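# Remove the marker's cap, leaving both on desk

## Task

Pull the cap off the marker so that the marker and the cap both end up resting on the desk. Then release them and move the hands away. The robot must not tip over or finish leaning, and nothing may count as done if only the robot's grip or contact is holding it in place at the end.

## Robot and tools

ROBOT. A wheeled cart (0.53 m wide, spanning x = -0.35 to 0.07 m in the base frame) carries two arms, left_arm and right_arm, a head on pan/tilt with head_camera, and a camera on each wrist (left_wrist_camera, right_wrist_camera). Each arm turns about a vertical pan axis at x = -0.060, y = +0.155 (left) or -0.155 m (right). The shoulder is 0.03 m out from that axis and 0.89 m above the floor. Link lengths: upper arm 0.116, forearm 0.135, hand 0.162 m. The fixed jaw's tip reaches about 0.44 m from its pan axis at most, and cannot go below roughly 0.55 m above the floor.

FRAMES. Base frame: origin on the floor between the drive wheels, x ahead, y to the left, z up. The state's left_hand and right_hand are the fixed-jaw tips in this frame; a held object sits on the swinging-jaw side of that point. Hand axes: z along the fingers, y pointing from swinging jaw to fixed jaw. The odometry frame is the base frame as it was when the scene began; base_odometry integrates wheel rotation (slip is counted as motion), heading positive leftward, within -3.142 to 3.142.

execute_actions. Arguments: "actions", a list holding one action or nothing (empty just returns state and pictures), and optional "cameras", a list from head_camera, left_wrist_camera, right_wrist_camera, all (omitted, null or ["all"] gives all; [] gives none). An action may contain "base", "joints" or both; they start at once and may finish at different moments; an action lasts at most 15 s. "base" holds exactly one relative command from the current position: translate_m (metres, positive forward, -1.4 to 1.4) or rotate_rad (radians, positive counter-clockwise seen from above, -3.2 to 3.2). No sideways driving. "joints" is one dictionary covering both arms and the head, mapping joint names to absolute targets in radians. Ranges (done-tolerance): head_pan_rad -3.2 to 3.2 (±0.02, 0 ahead, positive left); head_tilt_rad -0.76 to 1.45 (±0.02, 0 level, positive down); for each arm (prefix left_arm_ or right_arm_): shoulder_pan_rad -1.919 to 1.919 (±0.02), shoulder_lift_rad -1.745 to 1.745 (±0.1), elbow_flex_rad -1.69 to 1.58 (±0.07), wrist_flex_rad -1.658 to 1.658 (±0.03), wrist_roll_rad -2.743 to 2.841 (±0.02), gripper_rad 0 to 1.919 (±0.03). An unknown key or an out-of-range number rejects the whole call. A joint left out of an action can still be driving toward an older target without any status showing it.

JOINT MEANINGS. Pan 0 points left_arm to the left and right_arm to the right; positive swings either clockwise from above; straight ahead is +1.571 (left) and -1.571 (right). With lift, elbow and wrist flex all 0, the upper arm stands up tilted 0.24 rad outward and forearm and fingers are horizontal; positive values bend downward, and their sum is how far the fingers aim below horizontal (1.571 = pointing down, which requires the forearm no more than 0.08 rad above horizontal). Wrist roll -1.522: jaws close across the arm's plane, fixed jaw on the left looking outward; 1.619: fixed jaw on the right; 0.049: jaws close within the plane, fixed jaw below (level fingers) or toward the pan axis (fingers down). Gripper angle to tip gap: 0 gives 0.003 m, 0.3 gives 0.026, 0.6 gives 0.049, 1 gives 0.076, 1.919 gives 0.106. The hand body bulges about 0.08 m above level fingers with the fixed jaw left, below them with it right, so over furniture keep the fixed jaw on the left. Stowed: shoulder_pan -1.75 (left) / 1.75 (right), shoulder_lift 0.05, elbow_flex 1.35, wrist_flex -1.55, wrist_roll -1.52. Stow in two steps (wrists first, then the rest) when nothing loose is near; leaving stow, don't move the wrists first.

OTHER TOOLS. wait: seconds from 0 to 10, commands nothing. zoom_image: camera plus region [x0, y0, x1, y1] in pixels of that camera's latest full image (origin top-left, at most 504 by 504). finished_scene: scene number; ends the scene for good once the last command has been held, and reports success. Answering without any tool call ends everything.

RESULTS. base_status and joint_status describe how the last accepted action ended: done (for the base, wheels turned the full amount even if slipping), off_target (resting short and maybe still pushing; on an empty arm this means load, obstruction or a tripped motor), time_out (target dropped, holds in place). "joint command not followed" with a "cause:" line means a self-collision check blocked that arm's targets (gripper still runs); the joints show not_followed and may be retried each action until valid targets are sent. on_its_own lists motion you didn't command. "pictures" names the returned images in order. If a result reports a stop, the remaining calls of that reply are skipped. MOTOR HOT warns from 55 °C; at 70 °C an OVER-TEMPERATURE FAULT stops that arm, and its unreached joints say limit_stop_at_motor_heat (resend targets later).

CAUTIONS. Loaded or far-reaching joints sag toward gravity; offset the next target by that sag. Hand positions can be a few cm off. A joint stuck more than about 0.30 rad from target for about 2 s trips (torque drops to 20 %); thinking time counts. Reset by waiting for it to settle, then targeting 0.2 rad from the reading on the side away from the old target (0.04 rad beyond a range end if needed; for a jaw, the end). To stop a blocked joint pushing, set its target to its reading. Squeeze by targeting the gripper up to 0.2 rad below contact angle; lower trips it; a holding jaw reads off_target. Payload about 0.4 kg per hand at full reach, 0.7 kg within 0.28 m of the pan axis, about 1 kg with both hands close in. Never let the arms or hands collide or press on each other. Pulls, especially on something in front, can tip the robot. Spinning in place with stowed arms needs 0.44 m of clear radius; turning or reversing next to a desk can snag the rear and topple the robot. Avoid drops, slips and hard impacts.

CAMERAS. Pinhole with radial distortion, 644x476 images; head_camera K=[[589.283, 0, 323.832], [0, 589.283, 237.646], [0, 0, 1]]; wrist cameras fx 289.848 (left) and 221.32 (right). T_world_to_cam maps base frame to camera; poses come from mounting calibration plus joint readings, so wrist cameras can be off by more than the stated small errors.

Each tool is called after "Request:" by a JSON object that holds its "fn" and its "kwargs", one argument or row to a line.

## Session

Request:
{"fn": "execute_actions", "kwargs": {
  "actions": [
    {"joints":{"head_tilt_rad":0.6}}
  ]
}}

Scene clock: 1.17 s.
base_odometry: x=+0.000 y=+0.000 heading=+0.000 (m, m, rad; odometry frame)
base_status: not commanded
joint_positions: head_pan_rad=-0.020 head_tilt_rad=+0.594 left_arm_shoulder_pan_rad=-1.716 left_arm_shoulder_lift_rad=+0.104 left_arm_elbow_flex_rad=+1.277 left_arm_wrist_flex_rad=-1.619 left_arm_wrist_roll_rad=-1.500 left_arm_gripper_rad=+1.920 right_arm_shoulder_pan_rad=+1.781 right_arm_shoulder_lift_rad=+0.071 right_arm_elbow_flex_rad=+1.331 right_arm_wrist_flex_rad=-1.603 right_arm_wrist_roll_rad=-1.508 right_arm_gripper_rad=+1.920
joint_status: all done
left_hand: x=-0.3128 y=+0.1103 z=+0.9092 quat_wxyz=(-0.048, -0.616, -0.051, +0.785) (m; base frame)
right_hand: x=-0.3076 y=-0.1101 z=+0.9040 quat_wxyz=(-0.087, +0.629, -0.062, -0.770) (m; base frame)
pictures: head_camera, left_wrist_camera, right_wrist_camera
camera_calibration (this result's frames):
head_camera: T_world_to_cam=[[0.0141422, -0.999899, -0.00147472, 0.00771212], [-0.53559, -0.00632974, -0.844455, 0.996973], [0.84436, 0.0127323, -0.535625, 0.647569], [0, 0, 0, 1]] pos_world=[-0.0129212, 0.00577688, 1.18876]
Images, in order (width x height): head_camera 644x476, left_wrist_camera 644x476, right_wrist_camera 644x476.

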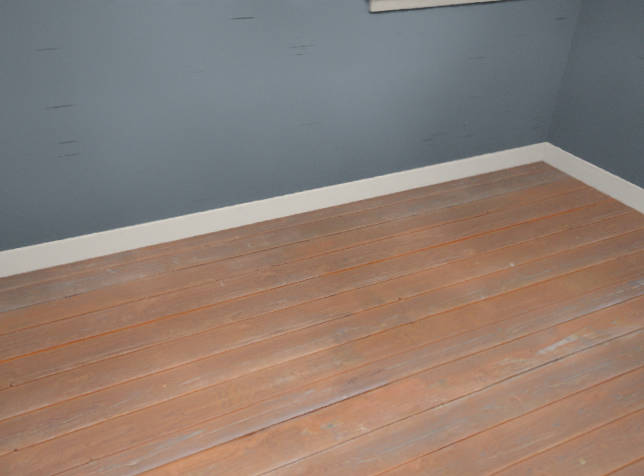

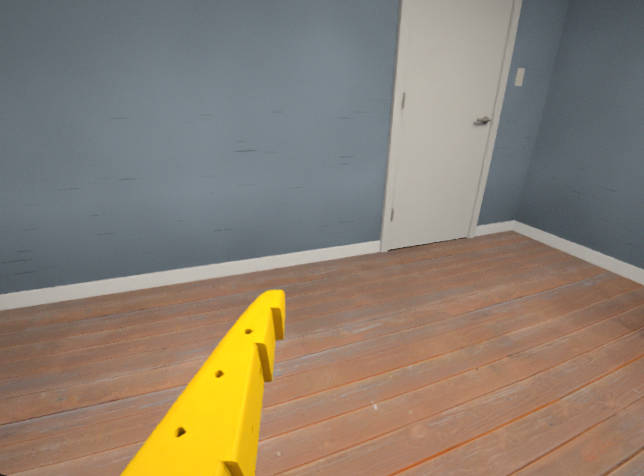

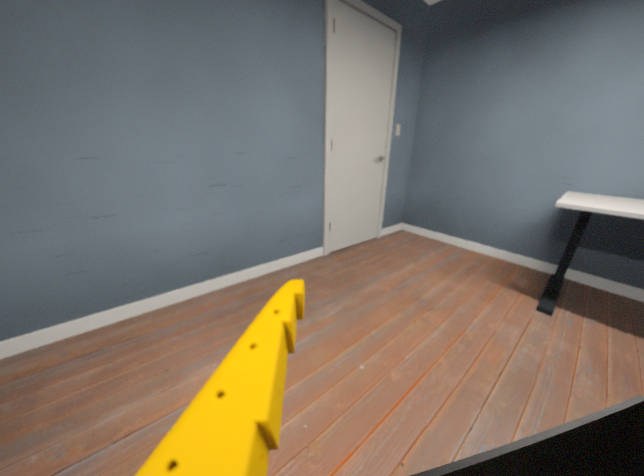

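Desk is to the left.

Request:
{"fn": "execute_actions", "kwargs": {
  "actions": [
    {"joints":{"head_pan_rad":1.7,"head_tilt_rad":0.35}}
  ],
  "cameras": ["head_camera"]
}}

Scene clock: 3.20 s.
base_odometry: x=+0.000 y=+0.000 heading=+0.000 (m, m, rad; odometry frame)
base_status: not commanded
joint_positions: head_pan_rad=+1.690 head_tilt_rad=+0.363 left_arm_shoulder_pan_rad=-1.716 left_arm_shoulder_lift_rad=+0.104 left_arm_elbow_flex_rad=+1.277 left_arm_wrist_flex_rad=-1.619 left_arm_wrist_roll_rad=-1.500 left_arm_gripper_rad=+1.920 right_arm_shoulder_pan_rad=+1.781 right_arm_shoulder_lift_rad=+0.071 right_arm_elbow_flex_rad=+1.331 right_arm_wrist_flex_rad=-1.603 right_arm_wrist_roll_rad=-1.508 right_arm_gripper_rad=+1.920
joint_status: all done
left_hand: x=-0.3128 y=+0.1103 z=+0.9092 quat_wxyz=(-0.048, -0.616, -0.051, +0.785) (m; base frame)
right_hand: x=-0.3076 y=-0.1101 z=+0.9040 quat_wxyz=(-0.087, +0.629, -0.062, -0.770) (m; base frame)
pictures: head_camera
camera_calibration (this result's frames):
head_camera: T_world_to_cam=[[0.98829, 0.152452, 0.00643926, 0.0443881], [0.0560649, -0.323552, -0.944548, 1.13999], [-0.141915, 0.933848, -0.32831, 0.362594], [0, 0, 0, 1]] pos_world=[-0.0563241, 0.0234705, 1.19553]
Images, in order (width x height): head_camera 644x476.

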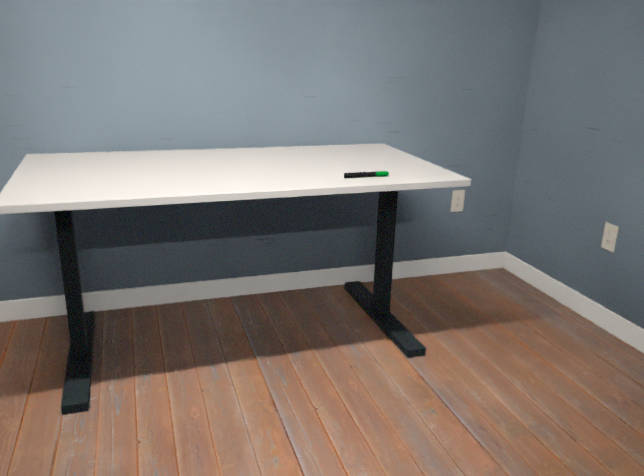

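Request:
{"fn": "execute_actions", "kwargs": {
  "actions": [
    {"base":{"rotate_rad":1.424},"joints":{"head_pan_rad":0,"head_tilt_rad":0.5}}
  ],
  "cameras": []
}}

Request:
{"fn": "execute_actions", "kwargs": {
  "actions": [
    {"base":{"translate_m":1.16},"joints":{"left_arm_shoulder_pan_rad":1.571,"right_arm_shoulder_pan_rad":-1.571,"left_arm_shoulder_lift_rad":-0.3,"right_arm_shoulder_lift_rad":-0.3,"left_arm_elbow_flex_rad":0.3,"right_arm_elbow_flex_rad":0.3}}
  ],
  "cameras": []
}}

Request:
{"fn": "execute_actions", "kwargs": {
  "actions": [
    {"base":{"rotate_rad":0.58},"joints":{"left_arm_wrist_flex_rad":1.5,"right_arm_wrist_flex_rad":1.5,"left_arm_wrist_roll_rad":0.049,"right_arm_wrist_roll_rad":0.049,"left_arm_gripper_rad":0.7,"right_arm_gripper_rad":0.7}}
  ]
}}

Scene clock: 6.17 s.
base_odometry: x=-0.001 y=+0.000 heading=+1.423 (m, m, rad; odometry frame)
base_status: done
joint_positions: head_pan_rad=+0.010 head_tilt_rad=+0.494 left_arm_shoulder_pan_rad=-1.716 left_arm_shoulder_lift_rad=+0.104 left_arm_elbow_flex_rad=+1.277 left_arm_wrist_flex_rad=-1.619 left_arm_wrist_roll_rad=-1.500 left_arm_gripper_rad=+1.920 right_arm_shoulder_pan_rad=+1.781 right_arm_shoulder_lift_rad=+0.071 right_arm_elbow_flex_rad=+1.331 right_arm_wrist_flex_rad=-1.603 right_arm_wrist_roll_rad=-1.508 right_arm_gripper_rad=+1.920
joint_status: all done
left_hand: x=-0.3128 y=+0.1103 z=+0.9092 quat_wxyz=(-0.048, -0.616, -0.051, +0.785) (m; base frame)
right_hand: x=-0.3076 y=-0.1101 z=+0.9040 quat_wxyz=(-0.087, +0.629, -0.062, -0.770) (m; base frame)
pictures: none
No camera images: the call's "cameras" was empty. Leave "cameras" out to get every camera's image.

Scene clock: 12.80 s.
base_odometry: x=+0.169 y=+1.148 heading=+1.421 (m, m, rad; odometry frame)
base_status: done
joint_positions: head_pan_rad=+0.010 head_tilt_rad=+0.494 left_arm_shoulder_pan_rad=+1.564 left_arm_shoulder_lift_rad=-0.266 left_arm_elbow_flex_rad=+0.332 left_arm_wrist_flex_rad=-1.619 left_arm_wrist_roll_rad=-1.500 left_arm_gripper_rad=+1.920 right_arm_shoulder_pan_rad=-1.565 right_arm_shoulder_lift_rad=-0.265 right_arm_elbow_flex_rad=+0.332 right_arm_wrist_flex_rad=-1.603 right_arm_wrist_roll_rad=-1.508 right_arm_gripper_rad=+1.920
joint_status: all done
left_hand: x=+0.1059 y=+0.1639 z=+1.1668 quat_wxyz=(+1.000, +0.000, +0.009, -0.007) (m; base frame)
right_hand: x=+0.1088 y=-0.1483 z=+1.1666 quat_wxyz=(+1.000, +0.000, +0.017, -0.010) (m; base frame)
pictures: none
No camera images: the call's "cameras" was empty. Leave "cameras" out to get every camera's image.

Scene clock: 15.60 s.
base_odometry: x=+0.169 y=+1.147 heading=+2.000 (m, m, rad; odometry frame)
base_status: done
joint_positions: head_pan_rad=+0.010 head_tilt_rad=+0.494 left_arm_shoulder_pan_rad=+1.565 left_arm_shoulder_lift_rad=-0.266 left_arm_elbow_flex_rad=+0.332 left_arm_wrist_flex_rad=+1.489 left_arm_wrist_roll_rad=+0.038 left_arm_gripper_rad=+0.708 right_arm_shoulder_pan_rad=-1.565 right_arm_shoulder_lift_rad=-0.267 right_arm_elbow_flex_rad=+0.332 right_arm_wrist_flex_rad=+1.494 right_arm_wrist_roll_rad=+0.043 right_arm_gripper_rad=+0.710
joint_status: all done
left_hand: x=+0.0975 y=+0.1555 z=+0.8457 quat_wxyz=(+0.006, -0.705, +0.709, -0.006) (m; base frame)
right_hand: x=+0.0966 y=-0.1563 z=+0.8457 quat_wxyz=(+0.004, -0.703, +0.711, -0.004) (m; base frame)
pictures: head_camera, left_wrist_camera, right_wrist_camera
camera_calibration (this result's frames):
head_camera: T_world_to_cam=[[0.0443247, -0.999015, 0.0019718, 0.00516375], [-0.448093, -0.0216452, -0.893725, 1.0578], [0.892888, 0.0387306, -0.448611, 0.549696], [0, 0, 0, 1]] pos_world=[-0.0170549, 0.00676479, 1.19197]
left_wrist_camera: T_world_to_cam=[[0.997614, -0.0197695, 0.0661515, -0.158224], [-0.0530771, -0.832358, 0.551691, -0.314895], [0.044155, -0.553886, -0.831421, 0.855596], [0, 0, 0, 1]] pos_world=[0.103354, 0.208669, 0.895552]
right_wrist_camera: T_world_to_cam=[[0.999047, 0.0315966, 0.0301207, -0.120369], [0.00966709, -0.833004, 0.553182, -0.583827], [0.0425693, -0.552363, -0.832516, 0.681332], [0, 0, 0, 1]] pos_world=[0.0968944, -0.106184, 0.893808]
Images, in order (width x height): head_camera 644x476, left_wrist_camera 644x476, right_wrist_camera 644x476.

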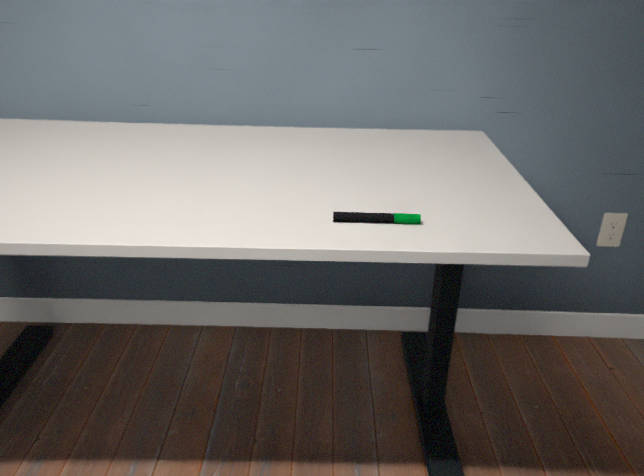

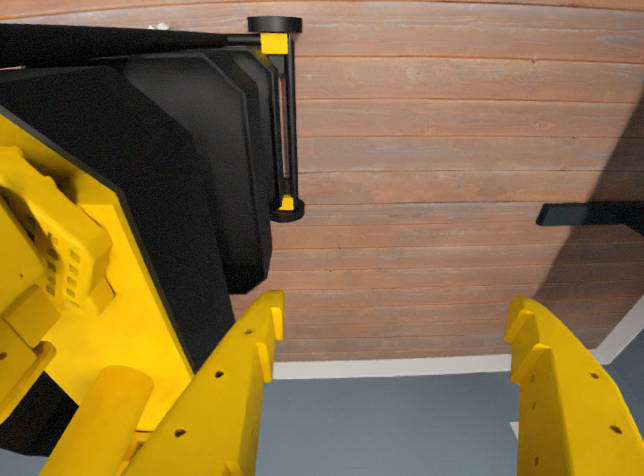

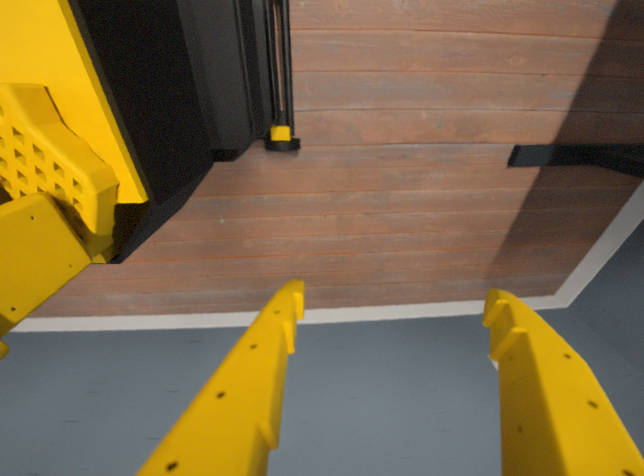

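Request:
{"fn": "execute_actions", "kwargs": {
  "actions": [
    {"base":{"rotate_rad":-0.1},"joints":{"right_arm_wrist_roll_rad":2.84,"left_arm_wrist_roll_rad":0.38,"head_tilt_rad":0.75}}
  ],
  "cameras": []
}}

Request:
{"fn": "execute_actions", "kwargs": {
  "actions": [
    {"base":{"translate_m":0.5}}
  ],
  "cameras": []
}}

Request:
{"fn": "execute_actions", "kwargs": {
  "actions": [
    {"base":{"rotate_rad":0.1}}
  ],
  "cameras": ["head_camera"]
}}

Scene clock: 22.10 s.
base_odometry: x=+0.169 y=+1.147 heading=+1.898 (m, m, rad; odometry frame)
base_status: done
joint_positions: head_pan_rad=+0.010 head_tilt_rad=+0.744 left_arm_shoulder_pan_rad=+1.565 left_arm_shoulder_lift_rad=-0.266 left_arm_elbow_flex_rad=+0.332 left_arm_wrist_flex_rad=+1.490 left_arm_wrist_roll_rad=+0.368 left_arm_gripper_rad=+0.708 right_arm_shoulder_pan_rad=-1.565 right_arm_shoulder_lift_rad=-0.267 right_arm_elbow_flex_rad=+0.332 right_arm_wrist_flex_rad=+1.494 right_arm_wrist_roll_rad=+2.835 right_arm_gripper_rad=+0.710
joint_status: all done
left_hand: x=+0.0978 y=+0.1530 z=+0.8457 quat_wxyz=(+0.004, -0.812, +0.583, -0.006) (m; base frame)
right_hand: x=+0.1120 y=-0.1587 z=+0.8459 quat_wxyz=(-0.003, -0.823, -0.568, -0.005) (m; base frame)
pictures: none
No camera images: the call's "cameras" was empty. Leave "cameras" out to get every camera's image.

Scene clock: 25.37 s.
base_odometry: x=+0.007 y=+1.620 heading=+1.900 (m, m, rad; odometry frame)
base_status: done
joint_positions: head_pan_rad=+0.010 head_tilt_rad=+0.745 left_arm_shoulder_pan_rad=+1.565 left_arm_shoulder_lift_rad=-0.267 left_arm_elbow_flex_rad=+0.332 left_arm_wrist_flex_rad=+1.490 left_arm_wrist_roll_rad=+0.368 left_arm_gripper_rad=+0.708 right_arm_shoulder_pan_rad=-1.565 right_arm_shoulder_lift_rad=-0.267 right_arm_elbow_flex_rad=+0.332 right_arm_wrist_flex_rad=+1.494 right_arm_wrist_roll_rad=+2.835 right_arm_gripper_rad=+0.710
joint_status: not commanded
left_hand: x=+0.0978 y=+0.1530 z=+0.8459 quat_wxyz=(+0.005, -0.812, +0.583, -0.007) (m; base frame)
right_hand: x=+0.1120 y=-0.1587 z=+0.8459 quat_wxyz=(-0.003, -0.823, -0.568, -0.005) (m; base frame)
pictures: none
No camera images: the call's "cameras" was empty. Leave "cameras" out to get every camera's image.

Scene clock: 26.20 s.
base_odometry: x=+0.006 y=+1.621 heading=+2.000 (m, m, rad; odometry frame)
base_status: done
joint_positions: head_pan_rad=+0.010 head_tilt_rad=+0.745 left_arm_shoulder_pan_rad=+1.565 left_arm_shoulder_lift_rad=-0.267 left_arm_elbow_flex_rad=+0.332 left_arm_wrist_flex_rad=+1.490 left_arm_wrist_roll_rad=+0.368 left_arm_gripper_rad=+0.708 right_arm_shoulder_pan_rad=-1.565 right_arm_shoulder_lift_rad=-0.267 right_arm_elbow_flex_rad=+0.332 right_arm_wrist_flex_rad=+1.494 right_arm_wrist_roll_rad=+2.835 right_arm_gripper_rad=+0.710
joint_status: not commanded
left_hand: x=+0.0978 y=+0.1530 z=+0.8459 quat_wxyz=(+0.005, -0.812, +0.583, -0.007) (m; base frame)
right_hand: x=+0.1120 y=-0.1587 z=+0.8459 quat_wxyz=(-0.003, -0.823, -0.568, -0.005) (m; base frame)
pictures: head_camera
camera_calibration (this result's frames):
head_camera: T_world_to_cam=[[0.043678, -0.999024, -0.00662305, 0.015026], [-0.65582, -0.0236706, -0.754546, 0.887838], [0.753653, 0.0373006, -0.656214, 0.782103], [0, 0, 0, 1]] pos_world=[-0.0078282, 0.00685414, 1.18324]
Images, in order (width x height): head_camera 644x476.

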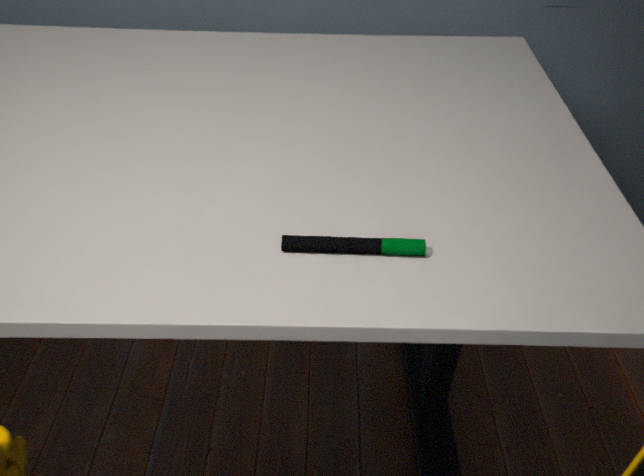

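Request:
{"fn": "execute_actions", "kwargs": {
  "actions": [
    {"joints":{"head_tilt_rad":1.05,"left_arm_shoulder_pan_rad":1.88,"right_arm_shoulder_pan_rad":-1.88,"left_arm_shoulder_lift_rad":0.68,"right_arm_shoulder_lift_rad":0.68,"left_arm_elbow_flex_rad":-0.72,"right_arm_elbow_flex_rad":-0.72,"left_arm_wrist_flex_rad":1.2,"right_arm_wrist_flex_rad":1.2,"left_arm_wrist_roll_rad":0.35}}
  ],
  "cameras": []
}}

Request:
{"fn": "execute_actions", "kwargs": {
  "actions": [
    {"base":{"translate_m":0.25}}
  ]
}}

Scene clock: 28.10 s.
base_odometry: x=+0.006 y=+1.621 heading=+2.000 (m, m, rad; odometry frame)
base_status: not commanded
joint_positions: head_pan_rad=+0.010 head_tilt_rad=+1.045 left_arm_shoulder_pan_rad=+1.874 left_arm_shoulder_lift_rad=+0.694 left_arm_elbow_flex_rad=-0.684 left_arm_wrist_flex_rad=+1.212 left_arm_wrist_roll_rad=+0.362 left_arm_gripper_rad=+0.708 right_arm_shoulder_pan_rad=-1.873 right_arm_shoulder_lift_rad=+0.696 right_arm_elbow_flex_rad=-0.683 right_arm_wrist_flex_rad=+1.209 right_arm_wrist_roll_rad=+2.835 right_arm_gripper_rad=+0.710
joint_status: all done
left_hand: x=+0.2318 y=+0.0608 z=+0.8129 quat_wxyz=(+0.079, -0.700, +0.693, -0.154) (m; base frame)
right_hand: x=+0.2472 y=-0.0620 z=+0.8175 quat_wxyz=(-0.077, -0.715, -0.678, -0.156) (m; base frame)
pictures: none
No camera images: the call's "cameras" was empty. Leave "cameras" out to get every camera's image.

Scene clock: 30.20 s.
base_odometry: x=-0.098 y=+1.848 heading=+2.002 (m, m, rad; odometry frame)
base_status: done
joint_positions: head_pan_rad=+0.010 head_tilt_rad=+1.045 left_arm_shoulder_pan_rad=+1.874 left_arm_shoulder_lift_rad=+0.694 left_arm_elbow_flex_rad=-0.684 left_arm_wrist_flex_rad=+1.212 left_arm_wrist_roll_rad=+0.362 left_arm_gripper_rad=+0.708 right_arm_shoulder_pan_rad=-1.875 right_arm_shoulder_lift_rad=+0.696 right_arm_elbow_flex_rad=-0.683 right_arm_wrist_flex_rad=+1.209 right_arm_wrist_roll_rad=+2.835 right_arm_gripper_rad=+0.710
joint_status: not commanded
left_hand: x=+0.2318 y=+0.0608 z=+0.8129 quat_wxyz=(+0.079, -0.700, +0.693, -0.154) (m; base frame)
right_hand: x=+0.2471 y=-0.0616 z=+0.8175 quat_wxyz=(-0.076, -0.714, -0.678, -0.156) (m; base frame)
pictures: head_camera, left_wrist_camera, right_wrist_camera
camera_calibration (this result's frames):
head_camera: T_world_to_cam=[[0.0402028, -0.999058, -0.0163324, 0.0260382], [-0.849759, -0.0255869, -0.52655, 0.616299], [0.525636, 0.0350474, -0.849987, 0.99442], [0, 0, 0, 1]] pos_world=[-0.0000436898, 0.00693106, 1.17018]
left_wrist_camera: T_world_to_cam=[[0.928026, 0.017666, 0.372097, -0.526734], [-0.22347, -0.772779, 0.594032, -0.367074], [0.298043, -0.634429, -0.713211, 0.619936], [0, 0, 0, 1]] pos_world=[0.222025, 0.118944, 0.856195]
right_wrist_camera: T_world_to_cam=[[-0.951197, 0.0235125, -0.307687, 0.484675], [-0.178402, 0.771671, 0.610488, -0.39234], [0.251787, 0.635587, -0.729817, 0.641241], [0, 0, 0, 1]] pos_world=[0.229571, -0.116203, 0.856636]
Images, in order (width x height): head_camera 644x476, left_wrist_camera 644x476, right_wrist_camera 644x476.

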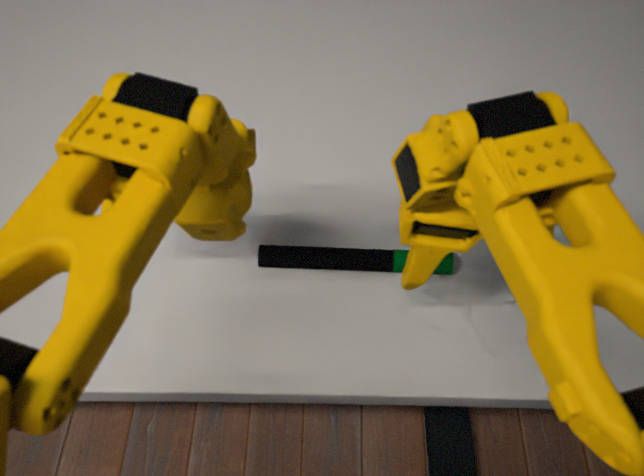

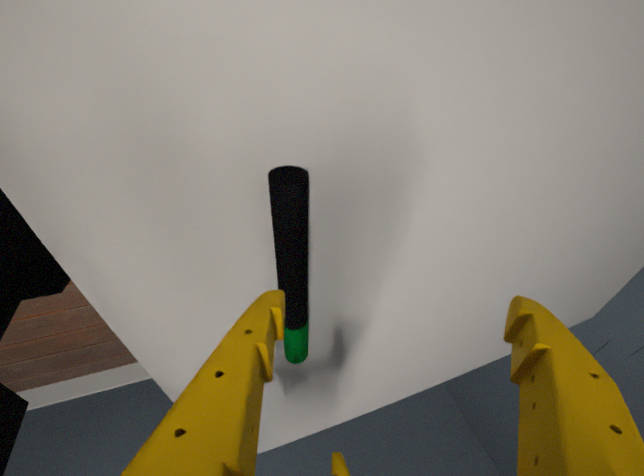

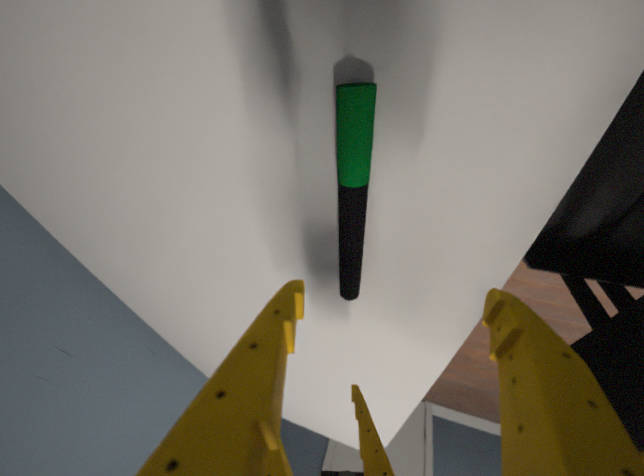

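Request:
{"fn": "execute_actions", "kwargs": {
  "actions": [
    {"base":{"translate_m":0.015},"joints":{"right_arm_shoulder_pan_rad":-1.80,"right_arm_shoulder_lift_rad":0.84,"right_arm_elbow_flex_rad":-0.545,"right_arm_wrist_flex_rad":0.87,"right_arm_gripper_rad":0.6,"left_arm_gripper_rad":0.6}}
  ]
}}

Scene clock: 31.60 s.
base_odometry: x=-0.105 y=+1.862 heading=+2.003 (m, m, rad; odometry frame)
base_status: done
joint_positions: head_pan_rad=+0.010 head_tilt_rad=+1.045 left_arm_shoulder_pan_rad=+1.874 left_arm_shoulder_lift_rad=+0.694 left_arm_elbow_flex_rad=-0.685 left_arm_wrist_flex_rad=+1.212 left_arm_wrist_roll_rad=+0.362 left_arm_gripper_rad=+0.609 right_arm_shoulder_pan_rad=-1.806 right_arm_shoulder_lift_rad=+0.859 right_arm_elbow_flex_rad=-0.539 right_arm_wrist_flex_rad=+0.879 right_arm_wrist_roll_rad=+2.835 right_arm_gripper_rad=+0.610
joint_status: all done
left_hand: x=+0.2320 y=+0.0607 z=+0.8132 quat_wxyz=(+0.080, -0.700, +0.693, -0.154) (m; base frame)
right_hand: x=+0.2605 y=-0.0811 z=+0.7620 quat_wxyz=(-0.087, -0.736, -0.652, -0.163) (m; base frame)
pictures: head_camera, left_wrist_camera, right_wrist_camera
camera_calibration (this result's frames):
head_camera: T_world_to_cam=[[0.0402018, -0.999058, -0.0163343, 0.0260403], [-0.849791, -0.0255873, -0.526498, 0.616237], [0.525584, 0.0350469, -0.85002, 0.994454], [0, 0, 0, 1]] pos_world=[-0.0000425168, 0.00693107, 1.17018]
left_wrist_camera: T_world_to_cam=[[0.92748, 0.0178366, 0.373448, -0.528022], [-0.22434, -0.772507, 0.594057, -0.36708], [0.299087, -0.634755, -0.712483, 0.619214], [0, 0, 0, 1]] pos_world=[0.222181, 0.118895, 0.856435]
right_wrist_camera: T_world_to_cam=[[-0.940193, 0.0907672, -0.328326, 0.499166], [-0.138428, 0.778867, 0.611722, -0.351727], [0.311247, 0.620586, -0.719721, 0.585356], [0, 0, 0, 1]] pos_world=[0.238434, -0.134623, 0.800341]
Images, in order (width x height): head_camera 644x476, left_wrist_camera 644x476, right_wrist_camera 644x476.

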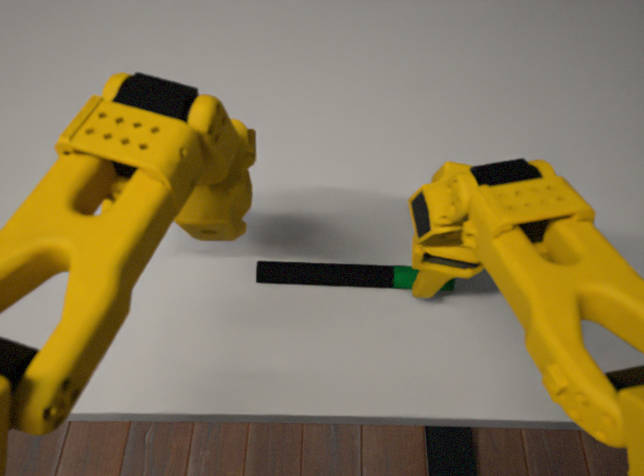

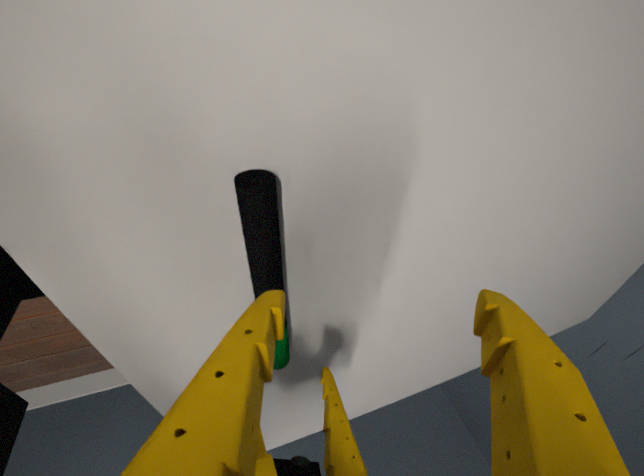

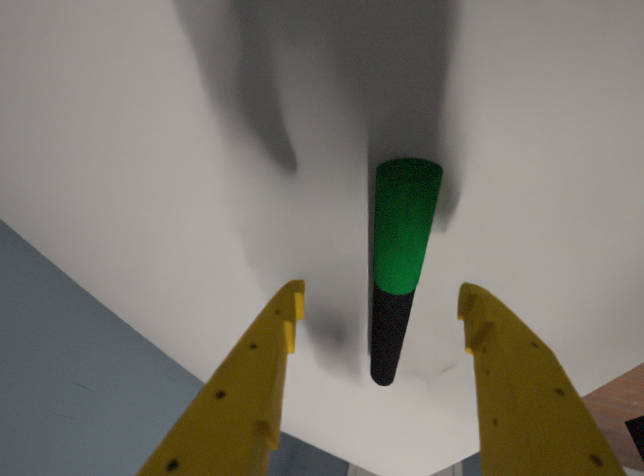

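Request:
{"fn": "execute_actions", "kwargs": {
  "actions": [
    {"joints":{"right_arm_shoulder_lift_rad":1.02,"right_arm_elbow_flex_rad":-0.70,"right_arm_wrist_flex_rad":0.935,"right_arm_gripper_rad":0.5}}
  ],
  "cameras": ["head_camera","right_wrist_camera"]
}}

Scene clock: 32.67 s.
base_odometry: x=-0.105 y=+1.862 heading=+2.003 (m, m, rad; odometry frame)
base_status: not commanded
joint_positions: head_pan_rad=+0.010 head_tilt_rad=+1.045 left_arm_shoulder_pan_rad=+1.874 left_arm_shoulder_lift_rad=+0.694 left_arm_elbow_flex_rad=-0.685 left_arm_wrist_flex_rad=+1.212 left_arm_wrist_roll_rad=+0.362 left_arm_gripper_rad=+0.609 right_arm_shoulder_pan_rad=-1.806 right_arm_shoulder_lift_rad=+1.026 right_arm_elbow_flex_rad=-0.671 right_arm_wrist_flex_rad=+0.933 right_arm_wrist_roll_rad=+2.835 right_arm_gripper_rad=+0.511
joint_status: all done
left_hand: x=+0.2320 y=+0.0607 z=+0.8132 quat_wxyz=(+0.080, -0.700, +0.693, -0.154) (m; base frame)
right_hand: x=+0.2533 y=-0.0828 z=+0.7343 quat_wxyz=(-0.066, -0.741, -0.657, -0.124) (m; base frame)
pictures: head_camera, right_wrist_camera
camera_calibration (this result's frames):
head_camera: T_world_to_cam=[[0.040202, -0.999058, -0.0163343, 0.0260403], [-0.849792, -0.0255874, -0.526496, 0.616236], [0.525582, 0.035047, -0.85002, 0.994455], [0, 0, 0, 1]] pos_world=[-0.0000424892, 0.00693108, 1.17018]
right_wrist_camera: T_world_to_cam=[[-0.965129, 0.0848019, -0.247657, 0.43], [-0.0857446, 0.79147, 0.605164, -0.3419], [0.247332, 0.605297, -0.7566, 0.610725], [0, 0, 0, 1]] pos_world=[0.234638, -0.135531, 0.775472]
Images, in order (width x height): head_camera 644x476, right_wrist_camera 644x476.

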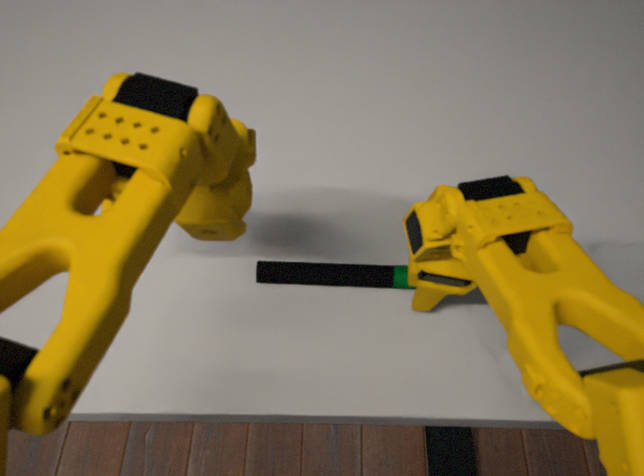

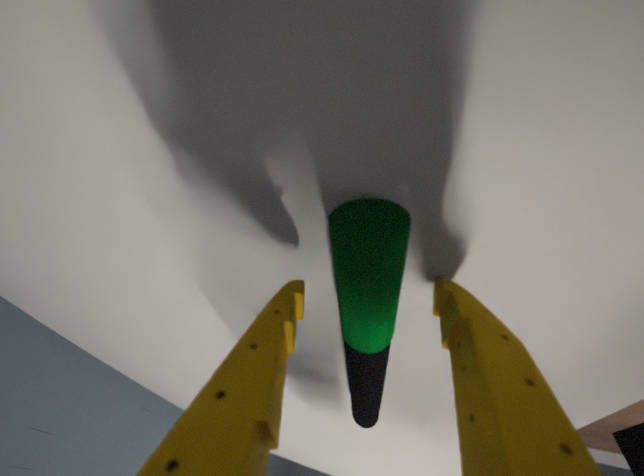

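Request:
{"fn": "execute_actions", "kwargs": {
  "actions": [
    {"joints":{"right_arm_shoulder_lift_rad":1.05,"right_arm_gripper_rad":0.3,"left_arm_shoulder_pan_rad":1.919,"left_arm_shoulder_lift_rad":0.835,"left_arm_elbow_flex_rad":-0.65,"left_arm_wrist_flex_rad":1.085,"left_arm_wrist_roll_rad":0.385}}
  ],
  "cameras": []
}}

Request:
{"fn": "execute_actions", "kwargs": {
  "actions": [
    {"joints":{"right_arm_gripper_rad":0.03}}
  ],
  "cameras": ["right_wrist_camera"]
}}

Request:
{"fn": "execute_actions", "kwargs": {
  "actions": [
    {"joints":{"right_arm_shoulder_pan_rad":-1.919,"right_arm_shoulder_lift_rad":1.0}}
  ]
}}

Scene clock: 33.60 s.
base_odometry: x=-0.105 y=+1.862 heading=+2.003 (m, m, rad; odometry frame)
base_status: not commanded
joint_positions: head_pan_rad=+0.010 head_tilt_rad=+1.045 left_arm_shoulder_pan_rad=+1.912 left_arm_shoulder_lift_rad=+0.851 left_arm_elbow_flex_rad=-0.644 left_arm_wrist_flex_rad=+1.097 left_arm_wrist_roll_rad=+0.374 left_arm_gripper_rad=+0.609 right_arm_shoulder_pan_rad=-1.806 right_arm_shoulder_lift_rad=+1.048 right_arm_elbow_flex_rad=-0.685 right_arm_wrist_flex_rad=+0.934 right_arm_wrist_roll_rad=+2.835 right_arm_gripper_rad=+0.311
joint_status: all done
left_hand: x=+0.2233 y=+0.0512 z=+0.7677 quat_wxyz=(+0.058, -0.695, +0.706, -0.120) (m; base frame)
right_hand: x=+0.2523 y=-0.0831 z=+0.7304 quat_wxyz=(-0.064, -0.741, -0.657, -0.120) (m; base frame)
pictures: none
No camera images: the call's "cameras" was empty. Leave "cameras" out to get every camera's image.

Scene clock: 34.27 s.
base_odometry: x=-0.105 y=+1.862 heading=+2.003 (m, m, rad; odometry frame)
base_status: not commanded
joint_positions: head_pan_rad=+0.010 head_tilt_rad=+1.045 left_arm_shoulder_pan_rad=+1.912 left_arm_shoulder_lift_rad=+0.851 left_arm_elbow_flex_rad=-0.644 left_arm_wrist_flex_rad=+1.097 left_arm_wrist_roll_rad=+0.374 left_arm_gripper_rad=+0.609 right_arm_shoulder_pan_rad=-1.806 right_arm_shoulder_lift_rad=+1.054 right_arm_elbow_flex_rad=-0.685 right_arm_wrist_flex_rad=+0.934 right_arm_wrist_roll_rad=+2.835 right_arm_gripper_rad=+0.215
joint_status: right_arm_gripper_rad off_target (ended at +0.215, target +0.030)
left_hand: x=+0.2233 y=+0.0512 z=+0.7677 quat_wxyz=(+0.058, -0.695, +0.706, -0.120) (m; base frame)
right_hand: x=+0.2513 y=-0.0833 z=+0.7286 quat_wxyz=(-0.063, -0.742, -0.657, -0.118) (m; base frame)
pictures: right_wrist_camera
camera_calibration (this result's frames):
right_wrist_camera: T_world_to_cam=[[-0.968719, 0.0839432, -0.233532, 0.417287], [-0.0767281, 0.793627, 0.603547, -0.339204], [0.236001, 0.602586, -0.762361, 0.614066], [0, 0, 0, 1]] pos_world=[0.233287, -0.135855, 0.770315]
Images, in order (width x height): right_wrist_camera 644x476.

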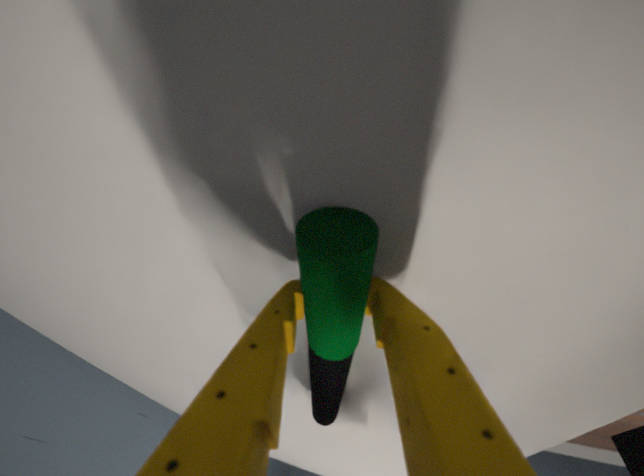

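Scene clock: 34.97 s.
base_odometry: x=-0.105 y=+1.862 heading=+2.003 (m, m, rad; odometry frame)
base_status: not commanded
joint_positions: head_pan_rad=+0.010 head_tilt_rad=+1.045 left_arm_shoulder_pan_rad=+1.912 left_arm_shoulder_lift_rad=+0.851 left_arm_elbow_flex_rad=-0.644 left_arm_wrist_flex_rad=+1.097 left_arm_wrist_roll_rad=+0.374 left_arm_gripper_rad=+0.609 right_arm_shoulder_pan_rad=-1.879 right_arm_shoulder_lift_rad=+1.052 right_arm_elbow_flex_rad=-0.685 right_arm_wrist_flex_rad=+0.934 right_arm_wrist_roll_rad=+2.835 right_arm_gripper_rad=+0.215
joint_status: right_arm_shoulder_pan_rad off_target (ended at -1.880, target -1.919); the others done
joint sent to its limit — the command would take right_arm_shoulder_pan_rad past its lower limit, so that joint was sent only as far as its limit.
left_hand: x=+0.2233 y=+0.0512 z=+0.7677 quat_wxyz=(+0.058, -0.695, +0.706, -0.120) (m; base frame)
right_hand: x=+0.2454 y=-0.0605 z=+0.7291 quat_wxyz=(-0.059, -0.717, -0.684, -0.121) (m; base frame)
pictures: head_camera, left_wrist_camera, right_wrist_camera
camera_calibration (this result's frames):
head_camera: T_world_to_cam=[[0.0402017, -0.999058, -0.0163343, 0.0260403], [-0.849792, -0.0255872, -0.526496, 0.616236], [0.525582, 0.0350468, -0.850021, 0.994455], [0, 0, 0, 1]] pos_world=[-0.0000424833, 0.00693107, 1.17018]
left_wrist_camera: T_world_to_cam=[[0.954327, -0.0148647, 0.298395, -0.449515], [-0.197653, -0.780368, 0.593261, -0.354308], [0.224039, -0.625144, -0.747664, 0.626677], [0, 0, 0, 1]] pos_world=[0.218554, 0.10859, 0.812874]
right_wrist_camera: T_world_to_cam=[[-0.971927, 0.0125615, -0.234947, 0.407284], [-0.135785, 0.785551, 0.603715, -0.344121], [0.192146, 0.618669, -0.761793, 0.613384], [0, 0, 0, 1]] pos_world=[0.231265, -0.114273, 0.770713]
Images, in order (width x height): head_camera 644x476, left_wrist_camera 644x476, right_wrist_camera 644x476.

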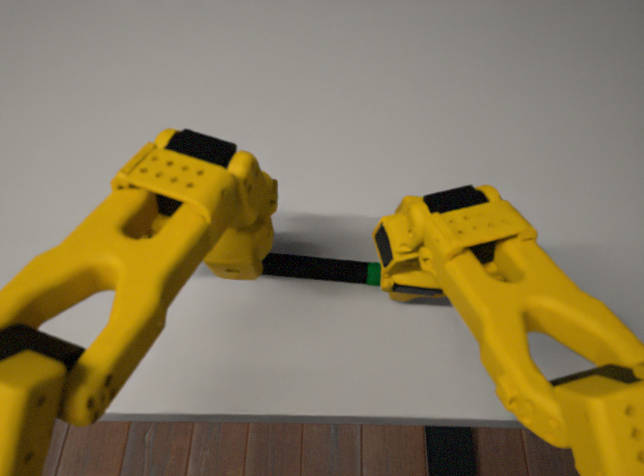

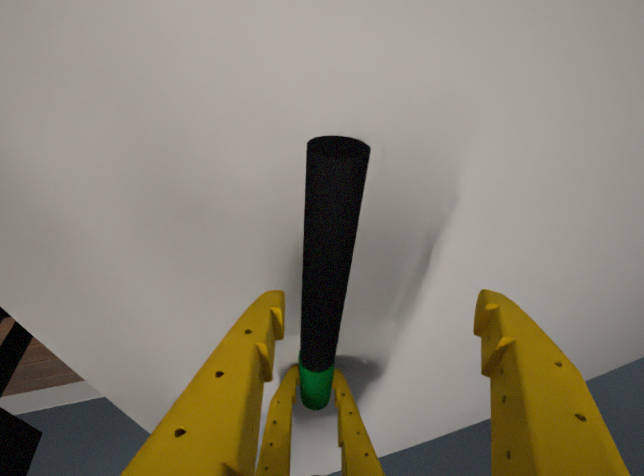

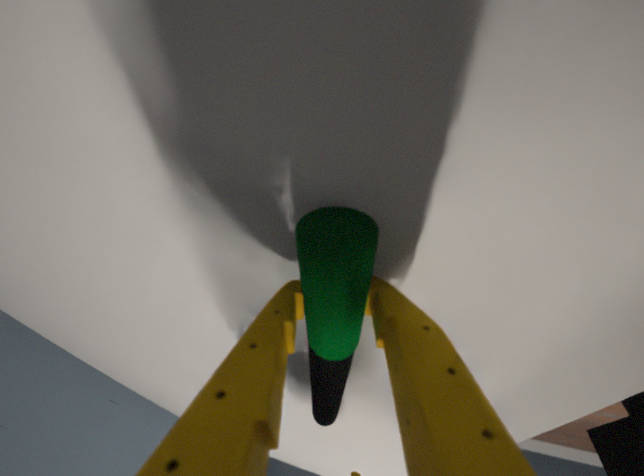

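Request:
{"fn": "execute_actions", "kwargs": {
  "actions": [
    {"joints":{"right_arm_shoulder_pan_rad":-1.88,"left_arm_shoulder_lift_rad":1.04,"left_arm_elbow_flex_rad":-0.72,"left_arm_wrist_flex_rad":0.885,"left_arm_wrist_roll_rad":0.30,"left_arm_gripper_rad":0.5}}
  ],
  "cameras": ["head_camera","left_wrist_camera"]
}}

Scene clock: 36.00 s.
base_odometry: x=-0.105 y=+1.862 heading=+2.003 (m, m, rad; odometry frame)
base_status: not commanded
joint_positions: head_pan_rad=+0.010 head_tilt_rad=+1.045 left_arm_shoulder_pan_rad=+1.912 left_arm_shoulder_lift_rad=+1.047 left_arm_elbow_flex_rad=-0.691 left_arm_wrist_flex_rad=+0.899 left_arm_wrist_roll_rad=+0.311 left_arm_gripper_rad=+0.509 right_arm_shoulder_pan_rad=-1.879 right_arm_shoulder_lift_rad=+1.052 right_arm_elbow_flex_rad=-0.685 right_arm_wrist_flex_rad=+0.934 right_arm_wrist_roll_rad=+2.835 right_arm_gripper_rad=+0.215
joint_status: all done
left_hand: x=+0.2339 y=+0.0480 z=+0.7290 quat_wxyz=(+0.073, -0.670, +0.725, -0.139) (m; base frame)
right_hand: x=+0.2454 y=-0.0605 z=+0.7291 quat_wxyz=(-0.059, -0.717, -0.684, -0.121) (m; base frame)
pictures: head_camera, left_wrist_camera
camera_calibration (this result's frames):
head_camera: T_world_to_cam=[[0.0402019, -0.999058, -0.0163345, 0.0260405], [-0.849795, -0.0255875, -0.526492, 0.616231], [0.525578, 0.0350469, -0.850023, 0.994458], [0, 0, 0, 1]] pos_world=[-0.0000423946, 0.00693108, 1.17018]
left_wrist_camera: T_world_to_cam=[[0.934808, -0.0719971, 0.34778, -0.476799], [-0.274978, -0.766464, 0.580448, -0.305009], [0.224771, -0.638239, -0.736294, 0.585462], [0, 0, 0, 1]] pos_world=[0.23025, 0.105558, 0.773935]
Images, in order (width x height): head_camera 644x476, left_wrist_camera 644x476.

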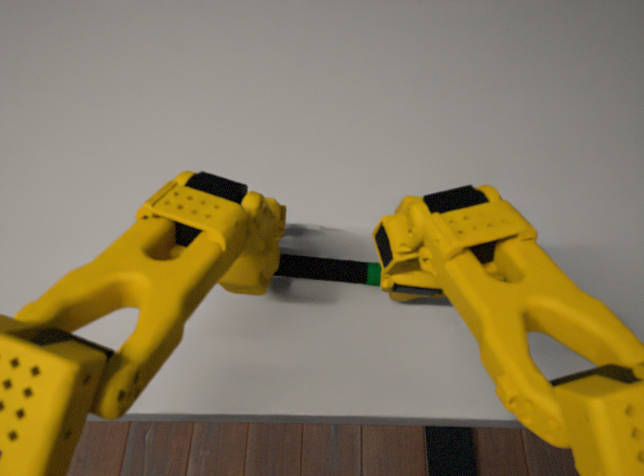

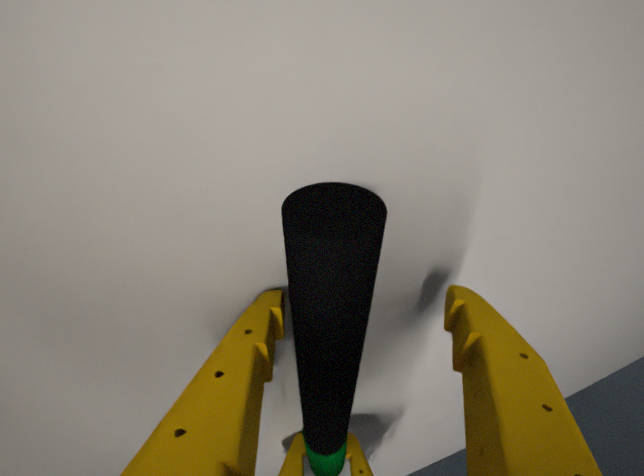

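Request:
{"fn": "execute_actions", "kwargs": {
  "actions": [
    {"joints":{"left_arm_gripper_rad":0.0,"left_arm_shoulder_lift_rad":1.05,"right_arm_gripper_rad":0.015}}
  ],
  "cameras": []
}}

Request:
{"fn": "execute_actions", "kwargs": {
  "actions": [
    {"joints":{"left_arm_shoulder_pan_rad":1.83,"right_arm_shoulder_pan_rad":-1.80}}
  ]
}}

Scene clock: 36.90 s.
base_odometry: x=-0.105 y=+1.862 heading=+2.003 (m, m, rad; odometry frame)
base_status: not commanded
joint_positions: head_pan_rad=+0.010 head_tilt_rad=+1.045 left_arm_shoulder_pan_rad=+1.912 left_arm_shoulder_lift_rad=+1.052 left_arm_elbow_flex_rad=-0.698 left_arm_wrist_flex_rad=+0.896 left_arm_wrist_roll_rad=+0.311 left_arm_gripper_rad=+0.206 right_arm_shoulder_pan_rad=-1.879 right_arm_shoulder_lift_rad=+1.052 right_arm_elbow_flex_rad=-0.685 right_arm_wrist_flex_rad=+0.934 right_arm_wrist_roll_rad=+2.835 right_arm_gripper_rad=+0.215
joint_status: left_arm_gripper_rad off_target (ended at +0.206, target +0.000); right_arm_gripper_rad off_target (ended at +0.215, target +0.015); the others done
left_hand: x=+0.2348 y=+0.0477 z=+0.7289 quat_wxyz=(+0.074, -0.670, +0.725, -0.141) (m; base frame)
right_hand: x=+0.2454 y=-0.0605 z=+0.7291 quat_wxyz=(-0.059, -0.717, -0.684, -0.121) (m; base frame)
pictures: none
No camera images: the call's "cameras" was empty. Leave "cameras" out to get every camera's image.

Scene clock: 37.47 s.
base_odometry: x=-0.105 y=+1.862 heading=+2.003 (m, m, rad; odometry frame)
base_status: not commanded
joint_positions: head_pan_rad=+0.010 head_tilt_rad=+1.045 left_arm_shoulder_pan_rad=+1.901 left_arm_shoulder_lift_rad=+1.052 left_arm_elbow_flex_rad=-0.701 left_arm_wrist_flex_rad=+0.892 left_arm_wrist_roll_rad=+0.310 left_arm_gripper_rad=+0.206 right_arm_shoulder_pan_rad=-1.862 right_arm_shoulder_lift_rad=+1.052 right_arm_elbow_flex_rad=-0.685 right_arm_wrist_flex_rad=+0.934 right_arm_wrist_roll_rad=+2.835 right_arm_gripper_rad=+0.215
joint_status: left_arm_shoulder_pan_rad off_target (ended at +1.900, target +1.830); right_arm_shoulder_pan_rad off_target (ended at -1.862, target -1.800)
left_hand: x=+0.2372 y=+0.0504 z=+0.7296 quat_wxyz=(+0.077, -0.673, +0.721, -0.144) (m; base frame)
right_hand: x=+0.2470 y=-0.0657 z=+0.7291 quat_wxyz=(-0.060, -0.723, -0.678, -0.120) (m; base frame)
pictures: head_camera, left_wrist_camera, right_wrist_camera
camera_calibration (this result's frames):
head_camera: T_world_to_cam=[[0.0402017, -0.999058, -0.0163345, 0.0260405], [-0.849795, -0.0255873, -0.526492, 0.616231], [0.525578, 0.0350468, -0.850023, 0.994458], [0, 0, 0, 1]] pos_world=[-0.0000423872, 0.00693107, 1.17018]
left_wrist_camera: T_world_to_cam=[[0.931279, -0.0620681, 0.35898, -0.487707], [-0.274676, -0.766934, 0.57997, -0.302294], [0.239316, -0.638718, -0.731278, 0.579658], [0, 0, 0, 1]] pos_world=[0.232437, 0.108127, 0.77429]
right_wrist_camera: T_world_to_cam=[[-0.971577, 0.028959, -0.234947, 0.409847], [-0.122511, 0.78773, 0.603715, -0.342987], [0.202558, 0.615339, -0.761793, 0.613492], [0, 0, 0, 1]] pos_world=[0.23191, -0.119194, 0.770713]
Images, in order (width x height): head_camera 644x476, left_wrist_camera 644x476, right_wrist_camera 644x476.

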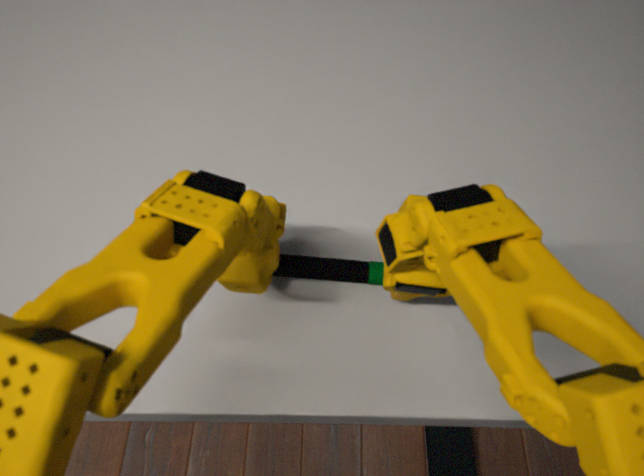

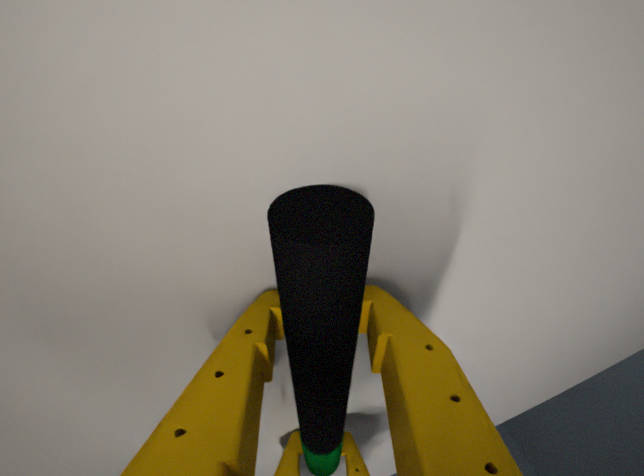

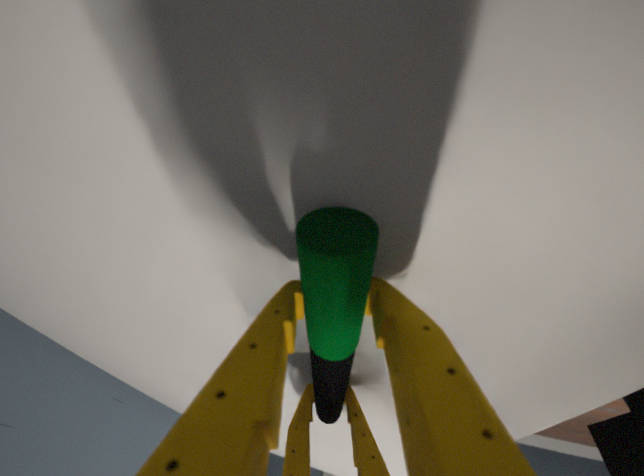

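Request:
{"fn": "execute_actions", "kwargs": {
  "actions": [
    {"joints":{"left_arm_shoulder_pan_rad":1.72,"right_arm_shoulder_pan_rad":-1.685,"left_arm_shoulder_lift_rad":1.0}}
  ],
  "cameras": ["head_camera"]
}}

Scene clock: 38.27 s.
base_odometry: x=-0.105 y=+1.862 heading=+2.003 (m, m, rad; odometry frame)
base_status: not commanded
joint_positions: head_pan_rad=+0.010 head_tilt_rad=+1.045 left_arm_shoulder_pan_rad=+1.728 left_arm_shoulder_lift_rad=+1.052 left_arm_elbow_flex_rad=-0.701 left_arm_wrist_flex_rad=+0.892 left_arm_wrist_roll_rad=+0.310 left_arm_gripper_rad=+0.206 right_arm_shoulder_pan_rad=-1.694 right_arm_shoulder_lift_rad=+1.051 right_arm_elbow_flex_rad=-0.685 right_arm_wrist_flex_rad=+0.934 right_arm_wrist_roll_rad=+2.835 right_arm_gripper_rad=+0.215
joint_status: all done
left_hand: x=+0.2508 y=+0.1033 z=+0.7296 quat_wxyz=(+0.089, -0.733, +0.660, -0.137) (m; base frame)
right_hand: x=+0.2579 y=-0.1185 z=+0.7295 quat_wxyz=(-0.070, -0.777, -0.615, -0.115) (m; base frame)
pictures: head_camera
camera_calibration (this result's frames):
head_camera: T_world_to_cam=[[0.040202, -0.999058, -0.0163345, 0.0260405], [-0.849795, -0.0255876, -0.526492, 0.616231], [0.525578, 0.035047, -0.850023, 0.994458], [0, 0, 0, 1]] pos_world=[-0.0000423961, 0.00693109, 1.17018]
Images, in order (width x height): head_camera 644x476.

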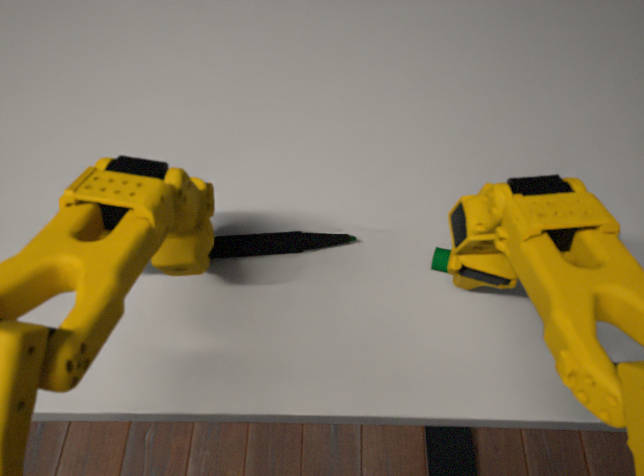

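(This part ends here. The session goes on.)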